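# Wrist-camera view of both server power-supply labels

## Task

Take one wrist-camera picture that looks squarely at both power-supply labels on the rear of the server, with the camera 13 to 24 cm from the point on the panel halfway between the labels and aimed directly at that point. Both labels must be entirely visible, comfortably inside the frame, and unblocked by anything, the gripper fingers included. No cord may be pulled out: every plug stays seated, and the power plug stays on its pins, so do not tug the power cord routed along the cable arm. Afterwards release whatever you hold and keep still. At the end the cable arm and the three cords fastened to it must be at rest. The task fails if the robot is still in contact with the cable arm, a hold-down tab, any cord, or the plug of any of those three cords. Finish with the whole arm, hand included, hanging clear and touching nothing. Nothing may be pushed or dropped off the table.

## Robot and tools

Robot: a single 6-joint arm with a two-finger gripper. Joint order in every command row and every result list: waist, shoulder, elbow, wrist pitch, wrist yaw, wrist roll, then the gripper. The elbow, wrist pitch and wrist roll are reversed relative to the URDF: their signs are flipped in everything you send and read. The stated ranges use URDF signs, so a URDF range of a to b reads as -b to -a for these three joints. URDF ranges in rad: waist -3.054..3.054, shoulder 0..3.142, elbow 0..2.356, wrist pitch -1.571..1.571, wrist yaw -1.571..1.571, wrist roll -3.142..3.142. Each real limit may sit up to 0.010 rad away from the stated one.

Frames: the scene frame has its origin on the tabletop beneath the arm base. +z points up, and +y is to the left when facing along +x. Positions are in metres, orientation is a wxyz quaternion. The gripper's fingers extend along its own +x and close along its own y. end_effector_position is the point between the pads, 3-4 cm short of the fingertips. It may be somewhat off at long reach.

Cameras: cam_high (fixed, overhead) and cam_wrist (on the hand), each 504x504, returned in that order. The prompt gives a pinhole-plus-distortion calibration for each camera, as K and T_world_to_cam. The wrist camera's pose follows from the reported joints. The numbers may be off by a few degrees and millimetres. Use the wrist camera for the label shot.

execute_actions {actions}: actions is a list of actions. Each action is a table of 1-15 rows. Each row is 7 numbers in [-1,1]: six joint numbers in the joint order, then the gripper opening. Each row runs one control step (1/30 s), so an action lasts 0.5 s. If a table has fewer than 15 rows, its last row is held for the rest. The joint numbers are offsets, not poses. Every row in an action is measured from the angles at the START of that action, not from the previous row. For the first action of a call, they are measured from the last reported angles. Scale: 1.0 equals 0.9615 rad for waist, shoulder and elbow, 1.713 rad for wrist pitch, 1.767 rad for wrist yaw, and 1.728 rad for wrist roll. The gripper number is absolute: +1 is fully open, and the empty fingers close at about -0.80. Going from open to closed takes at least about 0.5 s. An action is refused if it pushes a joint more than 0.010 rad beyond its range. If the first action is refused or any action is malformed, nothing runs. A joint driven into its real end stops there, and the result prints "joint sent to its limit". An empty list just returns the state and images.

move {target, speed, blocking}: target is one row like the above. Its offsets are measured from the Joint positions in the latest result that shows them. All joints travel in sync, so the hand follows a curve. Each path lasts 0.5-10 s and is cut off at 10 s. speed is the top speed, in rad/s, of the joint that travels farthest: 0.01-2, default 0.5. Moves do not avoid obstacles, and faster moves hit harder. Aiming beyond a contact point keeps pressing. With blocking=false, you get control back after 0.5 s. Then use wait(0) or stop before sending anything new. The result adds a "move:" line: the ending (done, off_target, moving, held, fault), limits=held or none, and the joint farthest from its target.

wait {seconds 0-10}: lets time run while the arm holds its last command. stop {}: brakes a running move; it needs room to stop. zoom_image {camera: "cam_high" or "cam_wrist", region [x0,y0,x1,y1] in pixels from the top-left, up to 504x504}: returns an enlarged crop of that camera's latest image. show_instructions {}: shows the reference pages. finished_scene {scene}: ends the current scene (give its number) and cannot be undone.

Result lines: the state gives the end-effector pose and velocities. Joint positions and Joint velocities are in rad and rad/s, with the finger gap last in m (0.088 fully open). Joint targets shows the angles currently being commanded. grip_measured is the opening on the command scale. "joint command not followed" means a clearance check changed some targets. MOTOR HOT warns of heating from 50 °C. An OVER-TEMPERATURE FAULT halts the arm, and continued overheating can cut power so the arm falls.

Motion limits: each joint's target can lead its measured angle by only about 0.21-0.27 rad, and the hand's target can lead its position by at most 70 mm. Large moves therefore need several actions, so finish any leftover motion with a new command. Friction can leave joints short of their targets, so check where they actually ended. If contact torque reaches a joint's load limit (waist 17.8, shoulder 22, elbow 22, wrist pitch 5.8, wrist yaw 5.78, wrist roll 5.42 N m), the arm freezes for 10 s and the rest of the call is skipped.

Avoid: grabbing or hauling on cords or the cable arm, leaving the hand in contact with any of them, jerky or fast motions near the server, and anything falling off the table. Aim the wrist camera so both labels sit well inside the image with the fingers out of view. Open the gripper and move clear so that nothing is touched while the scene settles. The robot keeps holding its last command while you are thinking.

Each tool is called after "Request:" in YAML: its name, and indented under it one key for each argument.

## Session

Request:
execute_actions:
  actions: []

Request:
zoom_image:
  camera: "cam_high"
  region: [100,100,400,340]

Scene clock: 0.00 s.
end_effector_position=(-0.0090, -0.3947, +0.2182) grip_measured=+0.843 end_effector_quat_wxyz=(+0.259, +0.708, +0.135, -0.642) end_effector_velocity=(+0.002, +0.005, -0.001) end_effector_angular_velocity=(+0.020, -0.013, -0.003)
Joint names: [waist, shoulder, elbow, wrist pitch, wrist yaw, wrist roll]
Joint positions: [-2.104  0.957 -1.719  1.524 -0.521 -0.662  0.08 ]
Joint velocities: [-0.002 -0.002  0.007  0.022 -0.007  0.007 -0.   ]
Motor temperatures (°C, as the motors report them): [26 27 24 27 26 25]
Heat: hottest shoulder 27 °C (+0.0 °C/min).
Joint targets: [-2.104 0.957 -1.719 1.524 -0.521 -0.662]
camera_calibration (this result's frames):
cam_wrist: T_world_to_cam=[[-0.545305, 0.818819, -0.179383, 0.363983], [0.713583, 0.565743, 0.4132, 0.164003], [0.439821, 0.097315, -0.892798, 0.315975], [0, 0, 0, 1]] pos_world=[-0.0575204, -0.421569, 0.279628]

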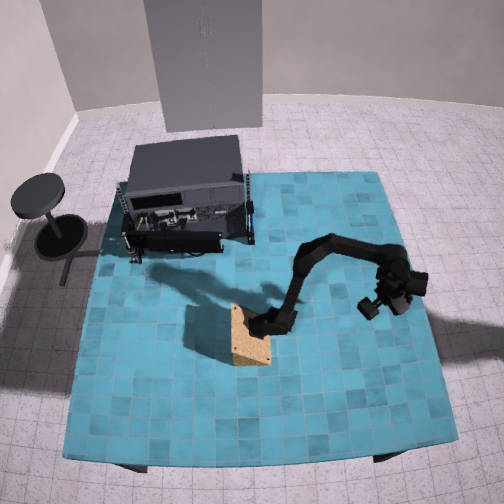

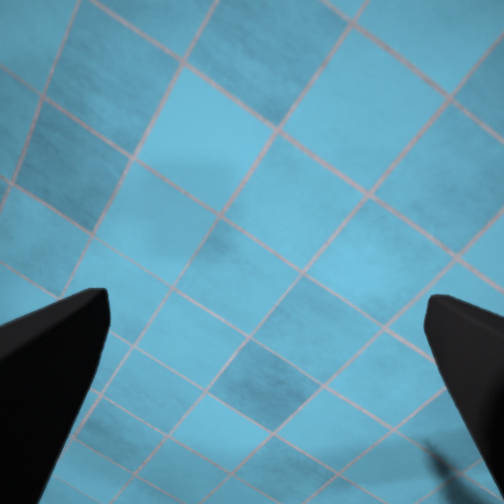

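Region (100, 100, 400, 340) of cam_high's 504x504 image, scaled by 1.680, with more detail than that image has; it fills the top 403 rows of this view, and the rest is white.

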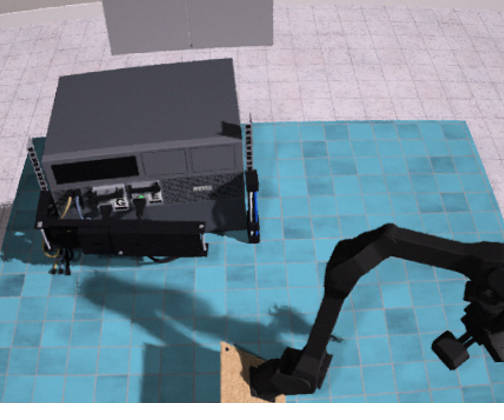

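Request:
move:
  target: [1,0,0.25,-0.15,0.295,0.38,-1]
  speed: 1

Request:
move:
  target: [1,0,0,0,0,0,-1]
  speed: 1

Request:
move:
  target: [0.69,0.4,0,0,0,0,-1]
  speed: 1

Request:
move:
  target: [0,0.456,0,0,0,0,-1]

Scene clock: 2.63 s.
end_effector_position=(+0.0897, -0.3794, +0.1691) grip_measured=-0.790 end_effector_quat_wxyz=(+0.658, +0.484, +0.464, -0.343) end_effector_velocity=(-0.001, +0.002, -0.000) end_effector_angular_velocity=(+0.002, +0.008, +0.010)
Joint names: [waist, shoulder, elbow, wrist pitch, wrist yaw, wrist roll]
Joint positions: [-1.146  0.957 -1.488  1.269 -0.004 -0.01   0.   ]
Joint velocities: [ 0.002 -0.002  0.002  0.007  0.007  0.007 -0.   ]
Motor temperatures (°C, as the motors report them): [26 27 24 27 26 25]
Heat: hottest shoulder 27 °C (+0.0 °C/min).
Joint targets: [-1.142 0.957 -1.478 1.267 0.001 -0.005]
move: done; limits=none; farthest joint: the elbow, 0.009 radians from its target (0.240 radians at the start)
camera_calibration (this result's frames):
cam_wrist: T_world_to_cam=[[-0.89868, -0.318486, -0.301564, 0.0172909], [-0.400307, 0.876563, 0.267192, 0.347686], [0.179243, 0.360838, -0.915242, 0.354408], [0, 0, 0, 1]] pos_world=[0.0911949, -0.427146, 0.236685]

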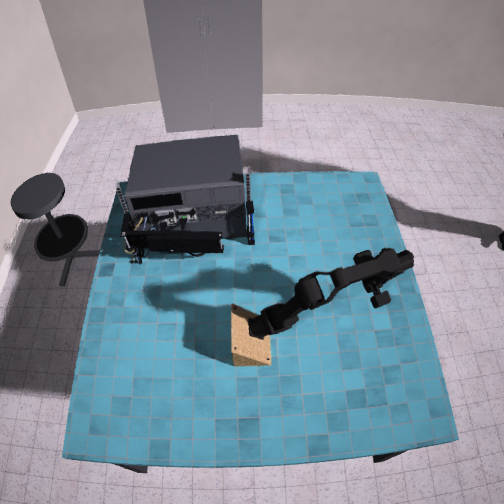

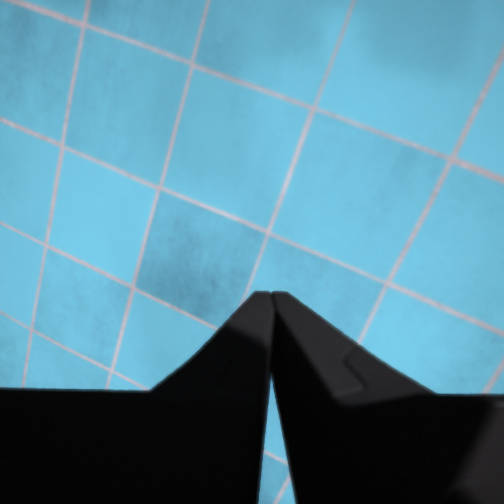

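Scene clock: 4.43 s.
end_effector_position=(+0.2046, -0.2692, +0.2793) grip_measured=-0.790 end_effector_quat_wxyz=(+0.849, +0.385, +0.357, +0.066) end_effector_velocity=(-0.001, +0.002, +0.000) end_effector_angular_velocity=(+0.022, +0.008, -0.002)
Joint names: [waist, shoulder, elbow, wrist pitch, wrist yaw, wrist roll]
Joint positions: [-0.189  0.957 -1.488  1.269 -0.004 -0.01   0.   ]
Joint velocities: [ 0.002 -0.002  0.002  0.007 -0.007 -0.022  0.   ]
Motor temperatures (°C, as the motors report them): [26 27 24 27 26 25]
Heat: hottest shoulder 27 °C (+0.0 °C/min).
Joint targets: [-0.185 0.957 -1.488 1.269 -0.004 -0.010]
move: done; limits=none; farthest joint: the waist, 0.004 radians from its target (0.962 radians at the start)
camera_calibration (this result's frames):
cam_wrist: T_world_to_cam=[[-0.159007, -0.713754, -0.682108, 0.0374455], [-0.892513, 0.399281, -0.209751, 0.373055], [0.422064, 0.575438, -0.700524, 0.342986], [0, 0, 0, 1]] pos_world=[0.194149, -0.319594, 0.34406]

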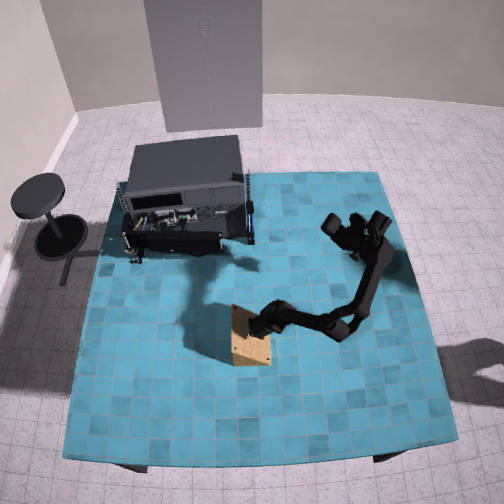

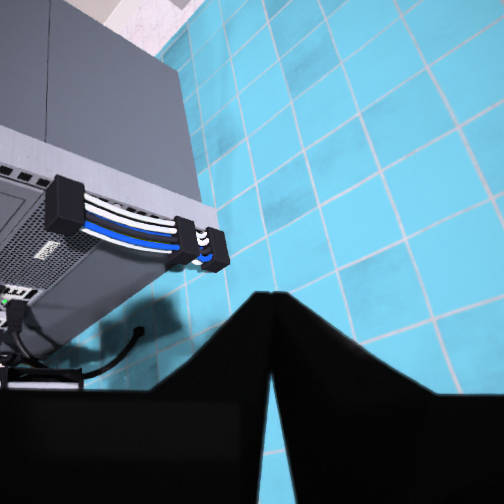

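Scene clock: 5.90 s.
end_effector_position=(+0.2497, -0.0855, +0.3372) grip_measured=-0.790 end_effector_quat_wxyz=(+0.810, +0.195, +0.394, +0.387) end_effector_velocity=(-0.003, -0.000, +0.000) end_effector_angular_velocity=(+0.002, -0.006, +0.011)
Joint names: [waist, shoulder, elbow, wrist pitch, wrist yaw, wrist roll]
Joint positions: [ 0.471  1.338 -1.488  1.269 -0.005 -0.01   0.   ]
Joint velocities: [ 0.002 -0.007  0.002  0.007 -0.007  0.007 -0.   ]
Motor temperatures (°C, as the motors report them): [26 27 24 27 26 25]
Heat: hottest shoulder 27 °C (+0.0 °C/min).
Joint targets: [0.475 1.342 -1.488 1.269 -0.004 -0.010]
move: done; limits=none; farthest joint: the shoulder, 0.004 radians from its target (0.385 radians at the start)
camera_calibration (this result's frames):
cam_wrist: T_world_to_cam=[[0.485425, -0.635864, -0.600033, 0.0332768], [-0.871929, -0.301825, -0.38554, 0.346251], [0.0640457, 0.710337, -0.700942, 0.359863], [0, 0, 0, 1]] pos_world=[0.262705, -0.129957, 0.405704]

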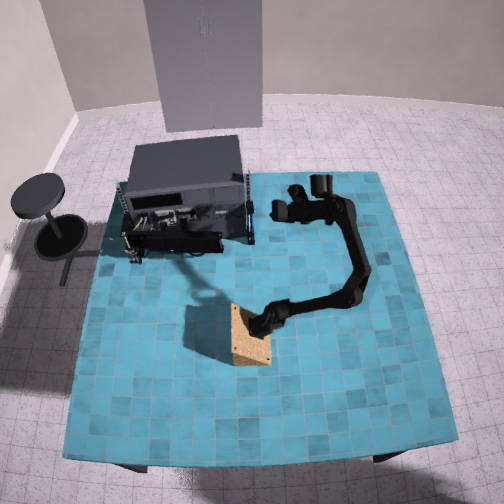

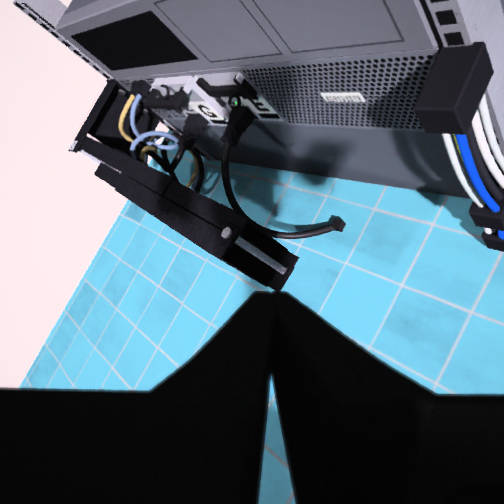

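Scene clock: 7.30 s.
end_effector_position=(+0.2866, +0.0161, +0.2621) grip_measured=-0.790 end_effector_quat_wxyz=(+0.709, +0.108, +0.558, +0.418) end_effector_velocity=(-0.002, +0.006, -0.001) end_effector_angular_velocity=(+0.009, +0.014, +0.028)
Joint names: [waist, shoulder, elbow, wrist pitch, wrist yaw, wrist roll]
Joint positions: [ 0.471  1.766 -1.488  1.269 -0.005 -0.01   0.   ]
Joint velocities: [ 0.002  0.017 -0.002  0.007 -0.022  0.007 -0.   ]
Motor temperatures (°C, as the motors report them): [26 27 25 27 26 25]
Heat: hottest shoulder 27 °C (+0.0 °C/min).
Joint targets: [0.471 1.776 -1.488 1.269 -0.005 -0.010]
move: off_target; limits=none; farthest joint: the shoulder, 0.011 radians from its target (0.439 radians at the start)
camera_calibration (this result's frames):
cam_wrist: T_world_to_cam=[[0.490472, -0.631029, -0.601032, 0.0336454], [-0.816541, -0.573732, -0.0639712, 0.284394], [-0.304464, 0.522144, -0.79666, 0.366381], [0, 0, 0, 1]] pos_world=[0.327267, -0.00690604, 0.330296]

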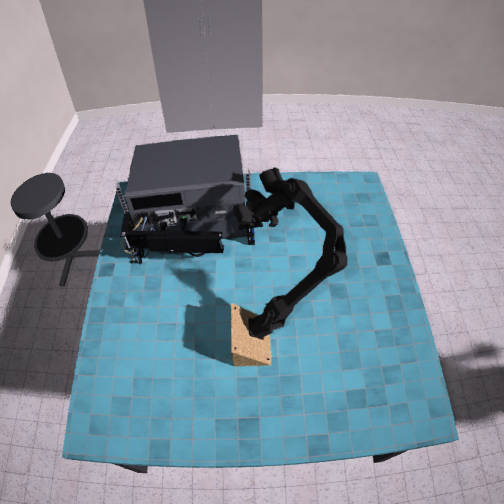

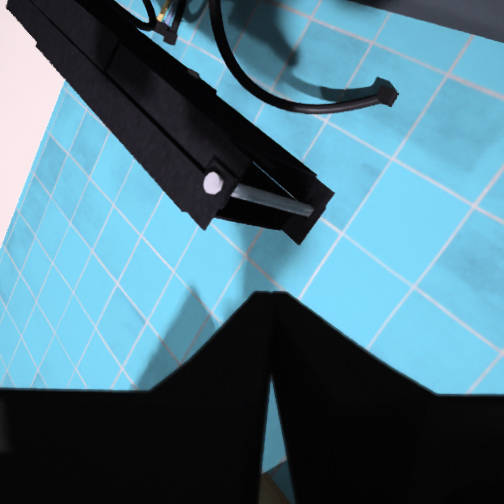

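Request:
move:
  target: [0,0,0,0,0,1,-1]
  speed: 1.5

Request:
move:
  target: [0,0.2,-0.23,0.03,0,0.15,-1]

Request:
move:
  target: [0,0.075,0.31,-0.216,0,0,-1]
  speed: 0.25

Scene clock: 9.93 s.
end_effector_position=(+0.2865, +0.0166, +0.2618) grip_measured=-0.790 end_effector_quat_wxyz=(+0.543, -0.467, +0.046, +0.696) end_effector_velocity=(-0.001, -0.001, +0.001) end_effector_angular_velocity=(+0.005, +0.000, +0.008)
Joint names: [waist, shoulder, elbow, wrist pitch, wrist yaw, wrist roll]
Joint positions: [ 0.472  1.767 -1.488  1.269 -0.005  1.714  0.   ]
Joint velocities: [-0.002 -0.002 -0.002  0.007 -0.007  0.007 -0.   ]
Motor temperatures (°C, as the motors report them): [26 27 25 27 26 25]
Heat: hottest shoulder 27 °C (+0.0 °C/min).
Joint targets: [0.472 1.766 -1.488 1.269 -0.005 1.718]
move: done; limits=none; farthest joint: the wrist roll, 0.004 radians from its target (1.728 radians at the start)
camera_calibration (this result's frames):
cam_wrist: T_world_to_cam=[[0.785269, 0.408164, 0.465569, -0.347143], [0.555361, -0.796767, -0.238195, -0.0591271], [0.273727, 0.445606, -0.852355, 0.216033], [0, 0, 0, 1]] pos_world=[0.246304, -0.0016848, 0.331672]

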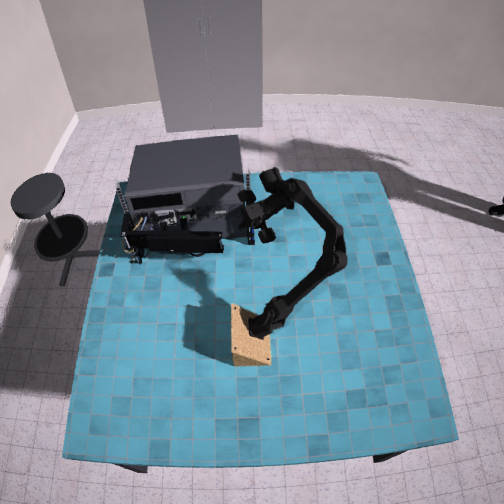

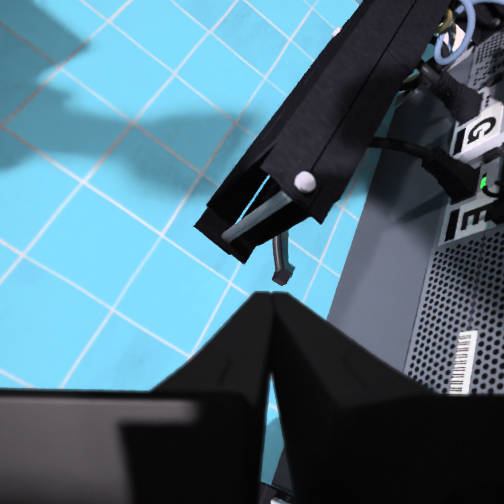

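Scene clock: 11.13 s.
end_effector_position=(+0.3236, +0.0350, +0.2721) grip_measured=-0.790 end_effector_quat_wxyz=(+0.473, -0.530, -0.039, +0.703) end_effector_velocity=(-0.001, -0.000, -0.000) end_effector_angular_velocity=(+0.003, -0.007, +0.021)
Joint names: [waist, shoulder, elbow, wrist pitch, wrist yaw, wrist roll]
Joint positions: [ 0.472  1.949 -1.701  1.318 -0.005  1.968  0.   ]
Joint velocities: [-0.002  0.002 -0.002  0.007 -0.007  0.022 -0.   ]
Motor temperatures (°C, as the motors report them): [26 27 25 27 26 25]
Heat: hottest shoulder 27 °C (+0.0 °C/min).
Joint targets: [0.472 1.960 -1.709 1.320 -0.005 1.973]
move: done; limits=none; farthest joint: the shoulder, 0.010 radians from its target (0.192 radians at the start)
camera_calibration (this result's frames):
cam_wrist: T_world_to_cam=[[0.605049, 0.548145, 0.577454, -0.365521], [0.72676, -0.676437, -0.119387, -0.154664], [0.32517, 0.491905, -0.807647, 0.176059], [0, 0, 0, 1]] pos_world=[0.276312, 0.00913382, 0.3348]

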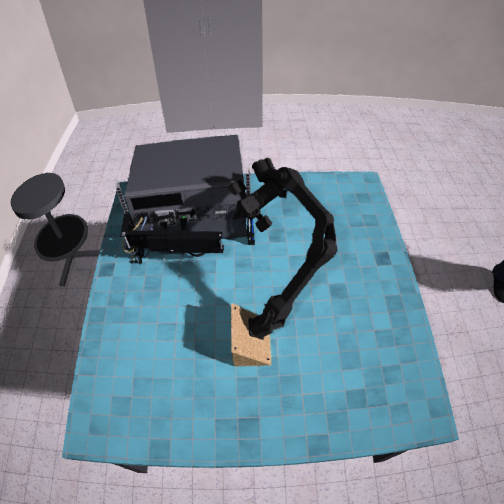

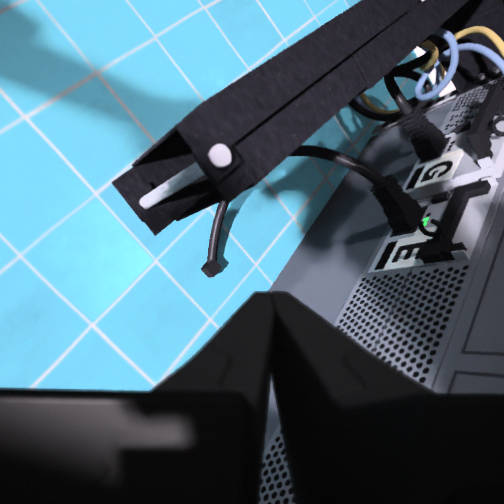

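Scene clock: 13.17 s.
end_effector_position=(+0.3266, +0.1013, +0.2066) grip_measured=-0.790 end_effector_quat_wxyz=(+0.478, -0.532, -0.042, +0.697) end_effector_velocity=(-0.004, +0.001, +0.003) end_effector_angular_velocity=(+0.018, +0.012, +0.006)
Joint names: [waist, shoulder, elbow, wrist pitch, wrist yaw, wrist roll]
Joint positions: [ 0.472  2.012 -1.412  0.951 -0.005  1.968  0.   ]
Joint velocities: [ 0.002 -0.007  0.002  0.007 -0.022 -0.007 -0.   ]
Motor temperatures (°C, as the motors report them): [26 27 25 27 27 25]
Heat: hottest shoulder 27 °C (+0.0 °C/min).
Joint targets: [0.472 2.022 -1.403 0.949 -0.005 1.968]
move: done; limits=none; farthest joint: the shoulder, 0.009 radians from its target (0.072 radians at the start)
camera_calibration (this result's frames):
cam_wrist: T_world_to_cam=[[0.604526, 0.537722, 0.58771, -0.366738], [0.721274, -0.682639, -0.117336, -0.117813], [0.338099, 0.494833, -0.800518, 0.0835807], [0, 0, 0, 1]] pos_world=[0.27842, 0.0754209, 0.26862]

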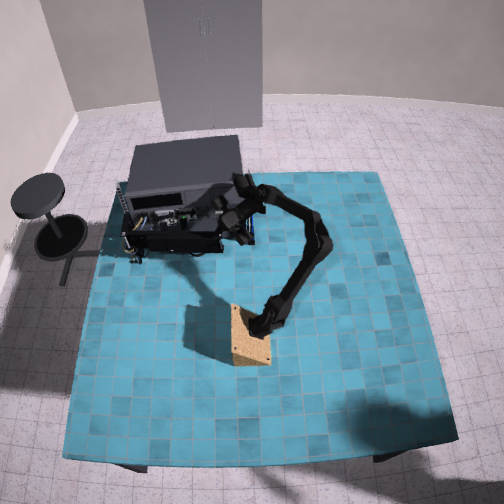

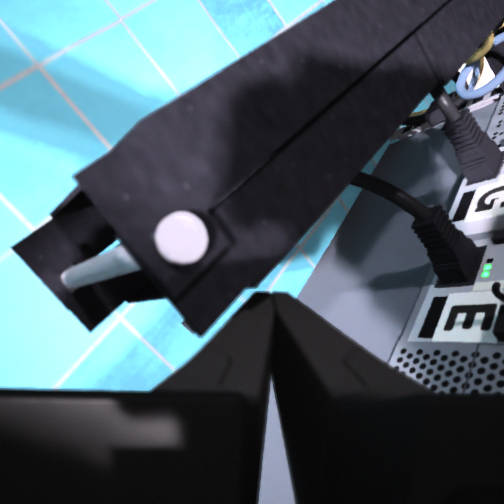

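Request:
move:
  target: [0.466,-0.29,0.655,-0.196,0,0,-1]
  speed: 0.2

Request:
move:
  target: [0.27,0.535,-0.145,-0.22,0,0,-1]
  speed: 0.2

Scene clock: 17.17 s.
end_effector_position=(+0.1515, +0.1609, +0.1882) grip_measured=-0.790 end_effector_quat_wxyz=(-0.346, +0.622, +0.193, -0.675) end_effector_velocity=(-0.003, -0.001, -0.001) end_effector_angular_velocity=(-0.002, -0.010, +0.024)
Joint names: [waist, shoulder, elbow, wrist pitch, wrist yaw, wrist roll]
Joint positions: [ 0.915  1.74  -0.794  0.616 -0.     1.968  0.   ]
Joint velocities: [ 0.002 -0.007  0.007  0.007 -0.007  0.022 -0.   ]
Motor temperatures (°C, as the motors report them): [27 27 25 27 27 25]
Heat: hottest waist 27 °C (+0.0 °C/min).
Joint targets: [0.920 1.733 -0.782 0.615 -0.005 1.968]
move: off_target; limits=none; farthest joint: the elbow, 0.012 radians from its target (0.629 radians at the start)
camera_calibration (this result's frames):
cam_wrist: T_world_to_cam=[[0.204751, 0.678806, 0.705194, -0.266384], [0.896136, -0.4198, 0.143902, -0.0709382], [0.393722, 0.602486, -0.694257, 0.0528316], [0, 0, 0, 1]] pos_world=[0.0973116, 0.119213, 0.234739]

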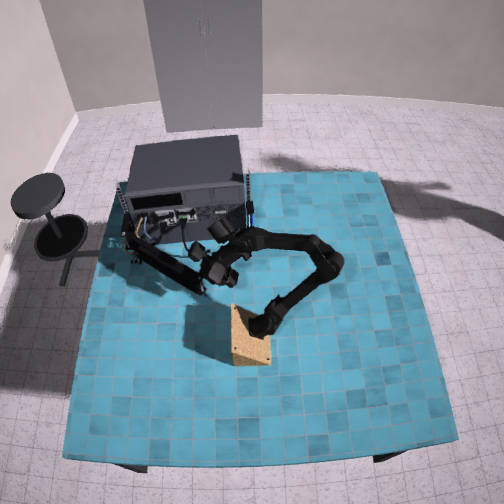

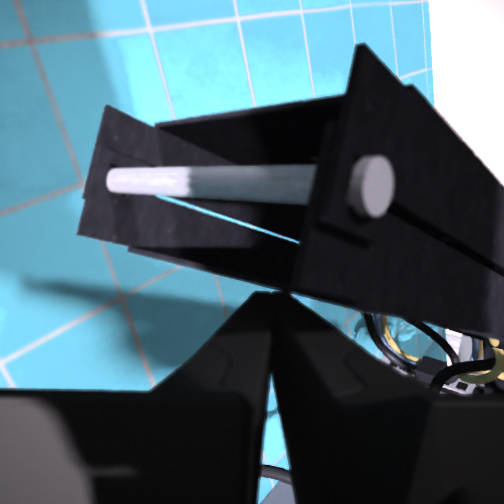

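Scene clock: 20.30 s.
end_effector_position=(+0.1118, +0.2935, +0.1614) grip_measured=-0.790 end_effector_quat_wxyz=(-0.264, +0.661, +0.279, -0.644) end_effector_velocity=(+0.003, -0.003, -0.004) end_effector_angular_velocity=(-0.019, -0.015, -0.008)
Joint names: [waist, shoulder, elbow, wrist pitch, wrist yaw, wrist roll]
Joint positions: [ 1.172  2.241 -0.923  0.241  0.001  1.969  0.   ]
Joint velocities: [-0.002  0.002  0.002  0.007  0.022  0.007 -0.   ]
Motor temperatures (°C, as the motors report them): [27 27 25 27 27 25]
Heat: hottest waist 27 °C (+0.0 °C/min).
Joint targets: [1.175 2.255 -0.933 0.239 -0.001 1.968]
move: off_target; limits=none; farthest joint: the shoulder, 0.013 radians from its target (0.514 radians at the start)
camera_calibration (this result's frames):
cam_wrist: T_world_to_cam=[[-0.0508539, 0.693636, 0.718528, -0.307349], [0.915815, -0.254592, 0.310589, -0.0533576], [0.398367, 0.673834, -0.622295, -0.0631206], [0, 0, 0, 1]] pos_world=[0.058381, 0.242137, 0.198131]

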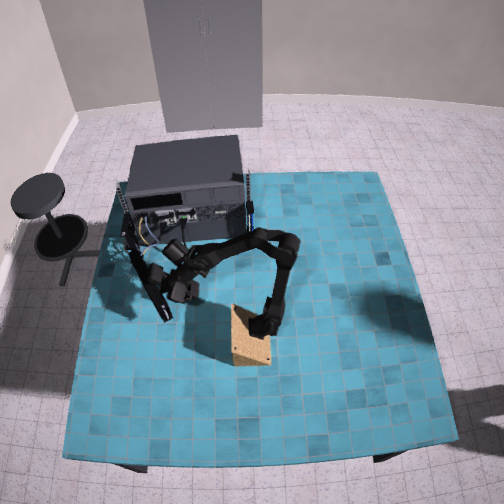

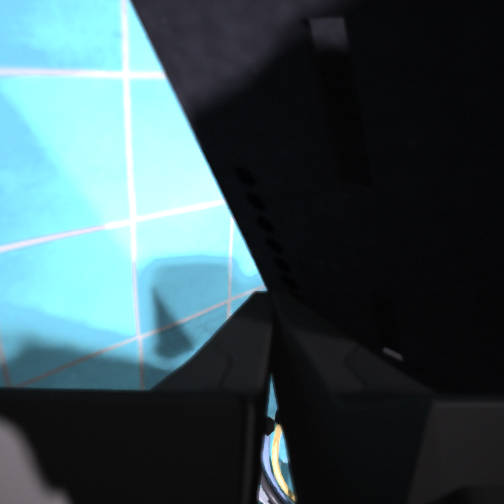

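Request:
move:
  target: [-0.28,-0.5,0.2,0,0,0,-1]

Request:
move:
  target: [0,0.2,0.16,-0.695,0.368,0.5,1]
  speed: 0.8

Request:
move:
  target: [0,0.27,0,0,0,0,1]
  speed: 0.3

Scene clock: 22.80 s.
end_effector_position=(+0.1871, +0.1966, +0.2145) grip_measured=-0.790 end_effector_quat_wxyz=(-0.446, +0.627, +0.251, -0.586) end_effector_velocity=(+0.000, +0.000, +0.001) end_effector_angular_velocity=(+0.011, +0.007, -0.003)
Joint names: [waist, shoulder, elbow, wrist pitch, wrist yaw, wrist roll]
Joint positions: [ 0.907  1.769 -0.741  0.241  0.001  1.969  0.   ]
Joint velocities: [-0.002 -0.002  0.002 -0.007 -0.007 -0.007 -0.   ]
Motor temperatures (°C, as the motors report them): [27 28 26 28 27 25]
Heat: hottest shoulder 28 °C (+2.6 °C/min).
Joint targets: [0.903 1.761 -0.731 0.241 0.002 1.969]
move: done; limits=none; farthest joint: the elbow, 0.010 radians from its target (0.192 radians at the start)
camera_calibration (this result's frames):
cam_wrist: T_world_to_cam=[[0.183689, 0.467749, 0.864563, -0.305272], [0.816758, -0.562021, 0.130535, -0.0459588], [0.54696, 0.682161, -0.485274, -0.0536146], [0, 0, 0, 1]] pos_world=[0.122937, 0.153535, 0.243908]

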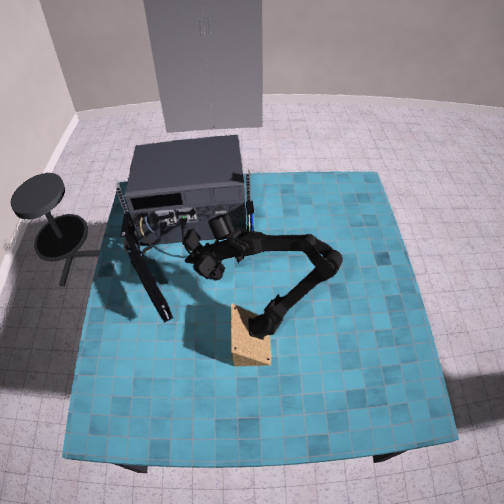

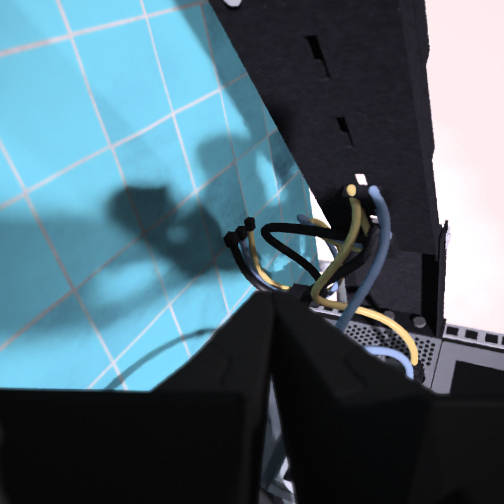

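Scene clock: 25.10 s.
end_effector_position=(+0.3110, +0.1565, +0.2785) grip_measured=+1.000 end_effector_quat_wxyz=(-0.380, +0.904, +0.168, -0.102) end_effector_velocity=(-0.001, +0.002, -0.005) end_effector_angular_velocity=(-0.032, -0.002, +0.013)
Joint names: [waist, shoulder, elbow, wrist pitch, wrist yaw, wrist roll]
Joint positions: [ 0.907  1.952 -0.597 -0.948  0.647  2.828  0.088]
Joint velocities: [-0.002  0.002  0.007  0.007 -0.007  0.022  0.   ]
Motor temperatures (°C, as the motors report them): [27 28 26 28 27 25]
Heat: hottest shoulder 28 °C (+2.4 °C/min).
Joint targets: [0.907 1.961 -0.587 -0.950 0.652 2.833]
move: done; limits=none; farthest joint: the elbow, 0.010 radians from its target (0.154 radians at the start)
camera_calibration (this result's frames):
cam_wrist: T_world_to_cam=[[-0.247849, 0.662655, 0.706724, -0.216936], [-0.072365, -0.74011, 0.668581, -0.0234567], [0.966092, 0.114565, 0.231389, -0.304037], [0, 0, 0, 1]] pos_world=[0.238263, 0.161226, 0.239348]

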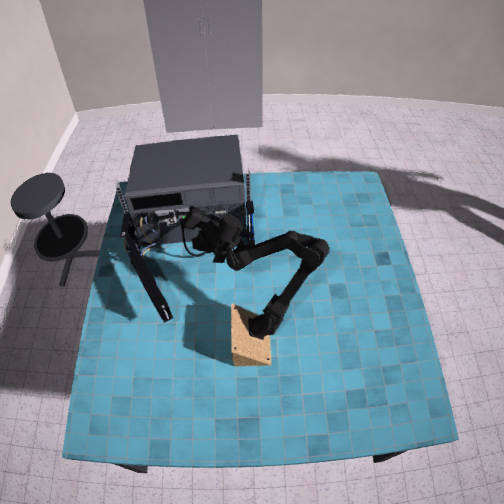

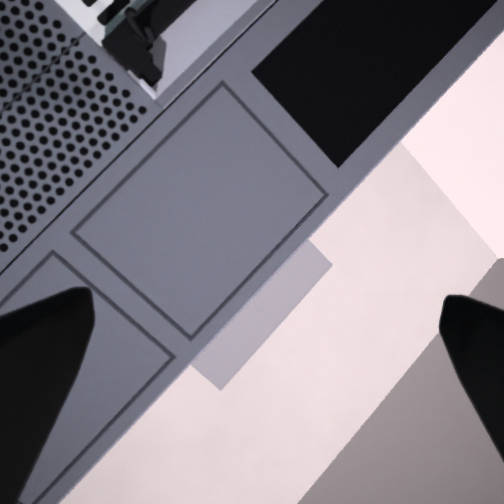

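Scene clock: 26.57 s.
end_effector_position=(+0.2967, +0.2068, +0.1984) grip_measured=+1.000 end_effector_quat_wxyz=(-0.291, +0.921, +0.183, -0.185) end_effector_velocity=(+0.000, -0.000, +0.001) end_effector_angular_velocity=(+0.002, -0.006, +0.004)
Joint names: [waist, shoulder, elbow, wrist pitch, wrist yaw, wrist roll]
Joint positions: [ 0.907  2.2   -0.597 -0.948  0.647  2.828  0.088]
Joint velocities: [-0.002 -0.002  0.002 -0.007 -0.007  0.007  0.   ]
Motor temperatures (°C, as the motors report them): [27 28 26 28 27 25]
Heat: hottest shoulder 28 °C (+2.3 °C/min).
Joint targets: [0.907 2.212 -0.597 -0.947 0.647 2.828]
move: off_target; limits=none; farthest joint: the shoulder, 0.011 radians from its target (0.259 radians at the start)
camera_calibration (this result's frames):
cam_wrist: T_world_to_cam=[[-0.252181, 0.767215, 0.589733, -0.194306], [0.0745358, -0.592219, 0.802322, -0.0344903], [0.964805, 0.246287, 0.0921616, -0.2767], [0, 0, 0, 1]] pos_world=[0.220532, 0.196796, 0.167762]

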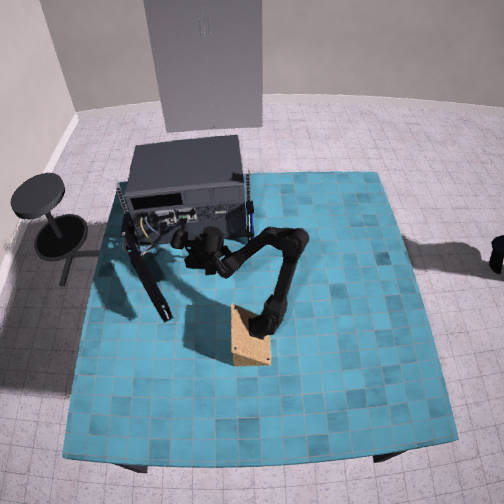

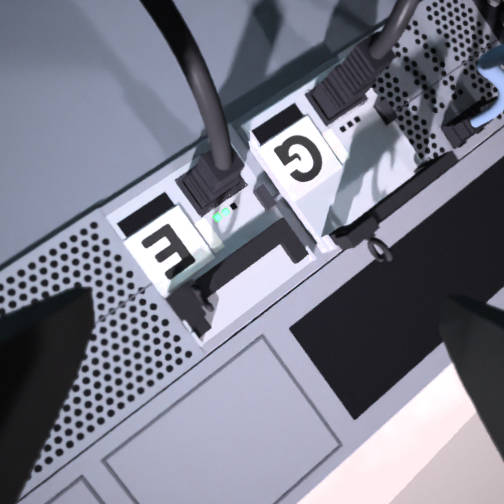

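Request:
move:
  target: [0,0.05,0,0,0.045,0,1]
  speed: 0.2

Scene clock: 27.83 s.
end_effector_position=(+0.2972, +0.2027, +0.1826) grip_measured=+1.000 end_effector_quat_wxyz=(-0.272, +0.930, +0.149, -0.196) end_effector_velocity=(-0.001, -0.001, -0.001) end_effector_angular_velocity=(-0.002, +0.006, -0.004)
Joint names: [waist, shoulder, elbow, wrist pitch, wrist yaw, wrist roll]
Joint positions: [ 0.907  2.237 -0.597 -0.948  0.721  2.828  0.088]
Joint velocities: [ 0.002 -0.002  0.002  0.007  0.007 -0.007  0.   ]
Motor temperatures (°C, as the motors report them): [27 28 26 28 27 25]
Heat: hottest shoulder 28 °C (+2.2 °C/min).
Joint targets: [0.907 2.248 -0.597 -0.948 0.727 2.828]
move: off_target; limits=none; farthest joint: the shoulder, 0.011 radians from its target (0.047 radians at the start)
camera_calibration (this result's frames):
cam_wrist: T_world_to_cam=[[-0.193388, 0.811232, 0.551818, -0.201141], [0.0689808, -0.549801, 0.832442, -0.0366468], [0.978694, 0.199049, 0.0503656, -0.261603], [0, 0, 0, 1]] pos_world=[0.219659, 0.195095, 0.154675]

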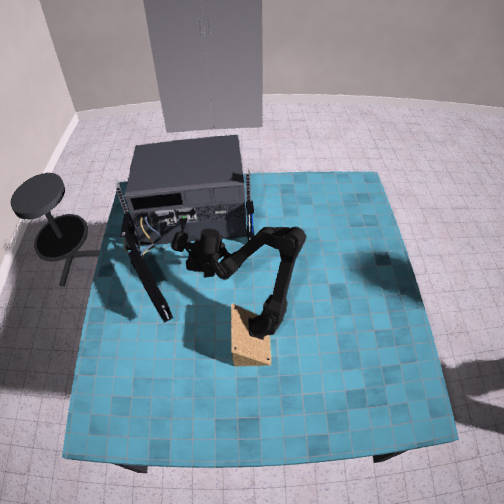

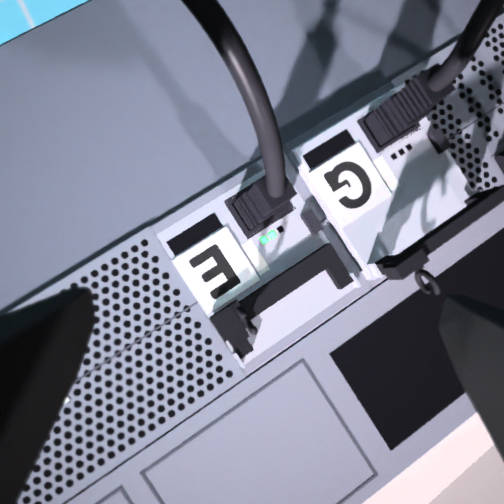

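Request:
move:
  target: [0.03,0.075,-0.075,0,0,0,1]
  speed: 0.2

Scene clock: 29.13 s.
end_effector_position=(+0.2987, +0.2224, +0.1886) grip_measured=+1.000 end_effector_quat_wxyz=(-0.270, +0.930, +0.159, -0.189) end_effector_velocity=(+0.000, +0.001, -0.001) end_effector_angular_velocity=(-0.010, +0.001, +0.010)
Joint names: [waist, shoulder, elbow, wrist pitch, wrist yaw, wrist roll]
Joint positions: [ 0.932  2.297 -0.66  -0.948  0.722  2.828  0.088]
Joint velocities: [-0.002  0.002 -0.002  0.007 -0.007  0.007  0.   ]
Motor temperatures (°C, as the motors report them): [27 28 26 28 27 25]
Heat: hottest shoulder 28 °C (+2.1 °C/min).
Joint targets: [0.935 2.309 -0.669 -0.948 0.721 2.828]
move: off_target; limits=none; farthest joint: the shoulder, 0.012 radians from its target (0.072 radians at the start)
camera_calibration (this result's frames):
cam_wrist: T_world_to_cam=[[-0.217381, 0.806655, 0.549594, -0.211591], [0.0621638, -0.550474, 0.832534, -0.0287853], [0.974105, 0.215142, 0.0695177, -0.273201], [0, 0, 0, 1]] pos_world=[0.22192, 0.213612, 0.159246]

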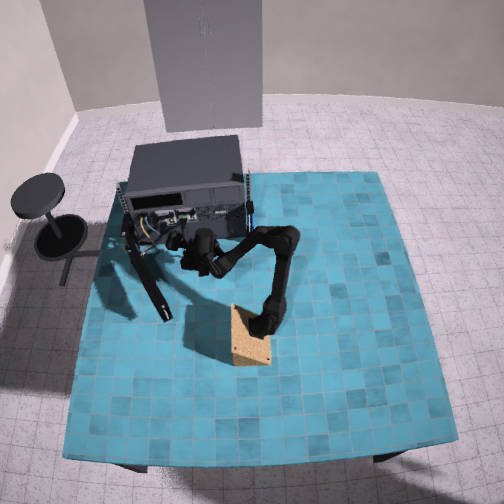

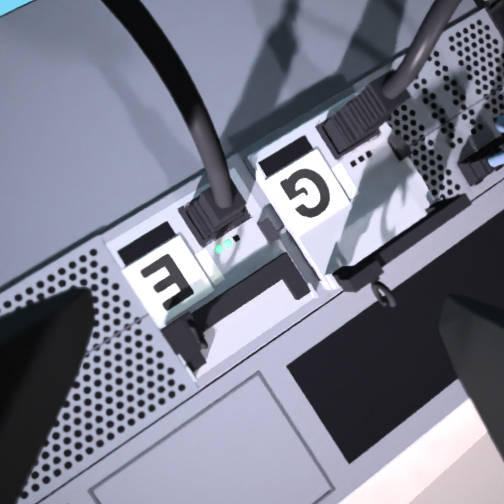

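Request:
move:
  target: [0,0.02,0,0,0.017,0,1]
  speed: 0.2

Request:
finished_scene:
  scene: 2

Scene clock: 30.17 s.
end_effector_position=(+0.2992, +0.2203, +0.1852) grip_measured=+1.000 end_effector_quat_wxyz=(-0.266, +0.933, +0.148, -0.191) end_effector_velocity=(-0.001, +0.001, -0.003) end_effector_angular_velocity=(-0.014, +0.003, +0.012)
Joint names: [waist, shoulder, elbow, wrist pitch, wrist yaw, wrist roll]
Joint positions: [ 0.933  2.304 -0.661 -0.948  0.746  2.828  0.088]
Joint velocities: [-0.002  0.002  0.002  0.007 -0.007  0.007  0.   ]
Motor temperatures (°C, as the motors report them): [27 28 26 28 27 25]
Heat: hottest shoulder 28 °C (+2.0 °C/min).
Joint targets: [0.932 2.316 -0.660 -0.948 0.752 2.828]
move: off_target; limits=none; farthest joint: the shoulder, 0.012 radians from its target (0.019 radians at the start)
camera_calibration (this result's frames):
cam_wrist: T_world_to_cam=[[-0.197627, 0.818664, 0.539196, -0.214512], [0.0570662, -0.539503, 0.840048, -0.0294405], [0.978615, 0.196786, 0.0599025, -0.268486], [0, 0, 0, 1]] pos_world=[0.222031, 0.212564, 0.156478]

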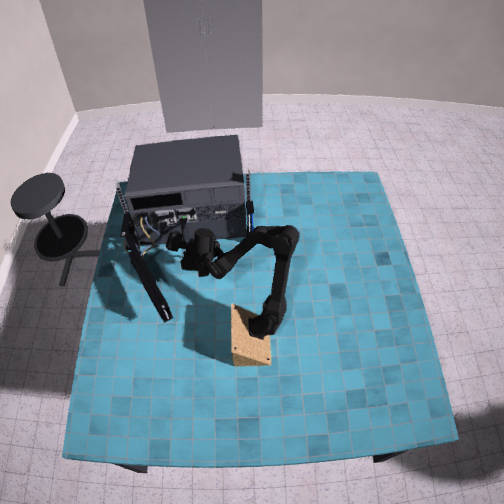

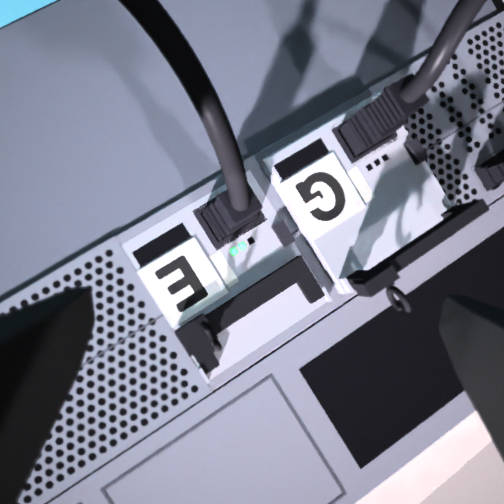

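The scene is finished: the task was done.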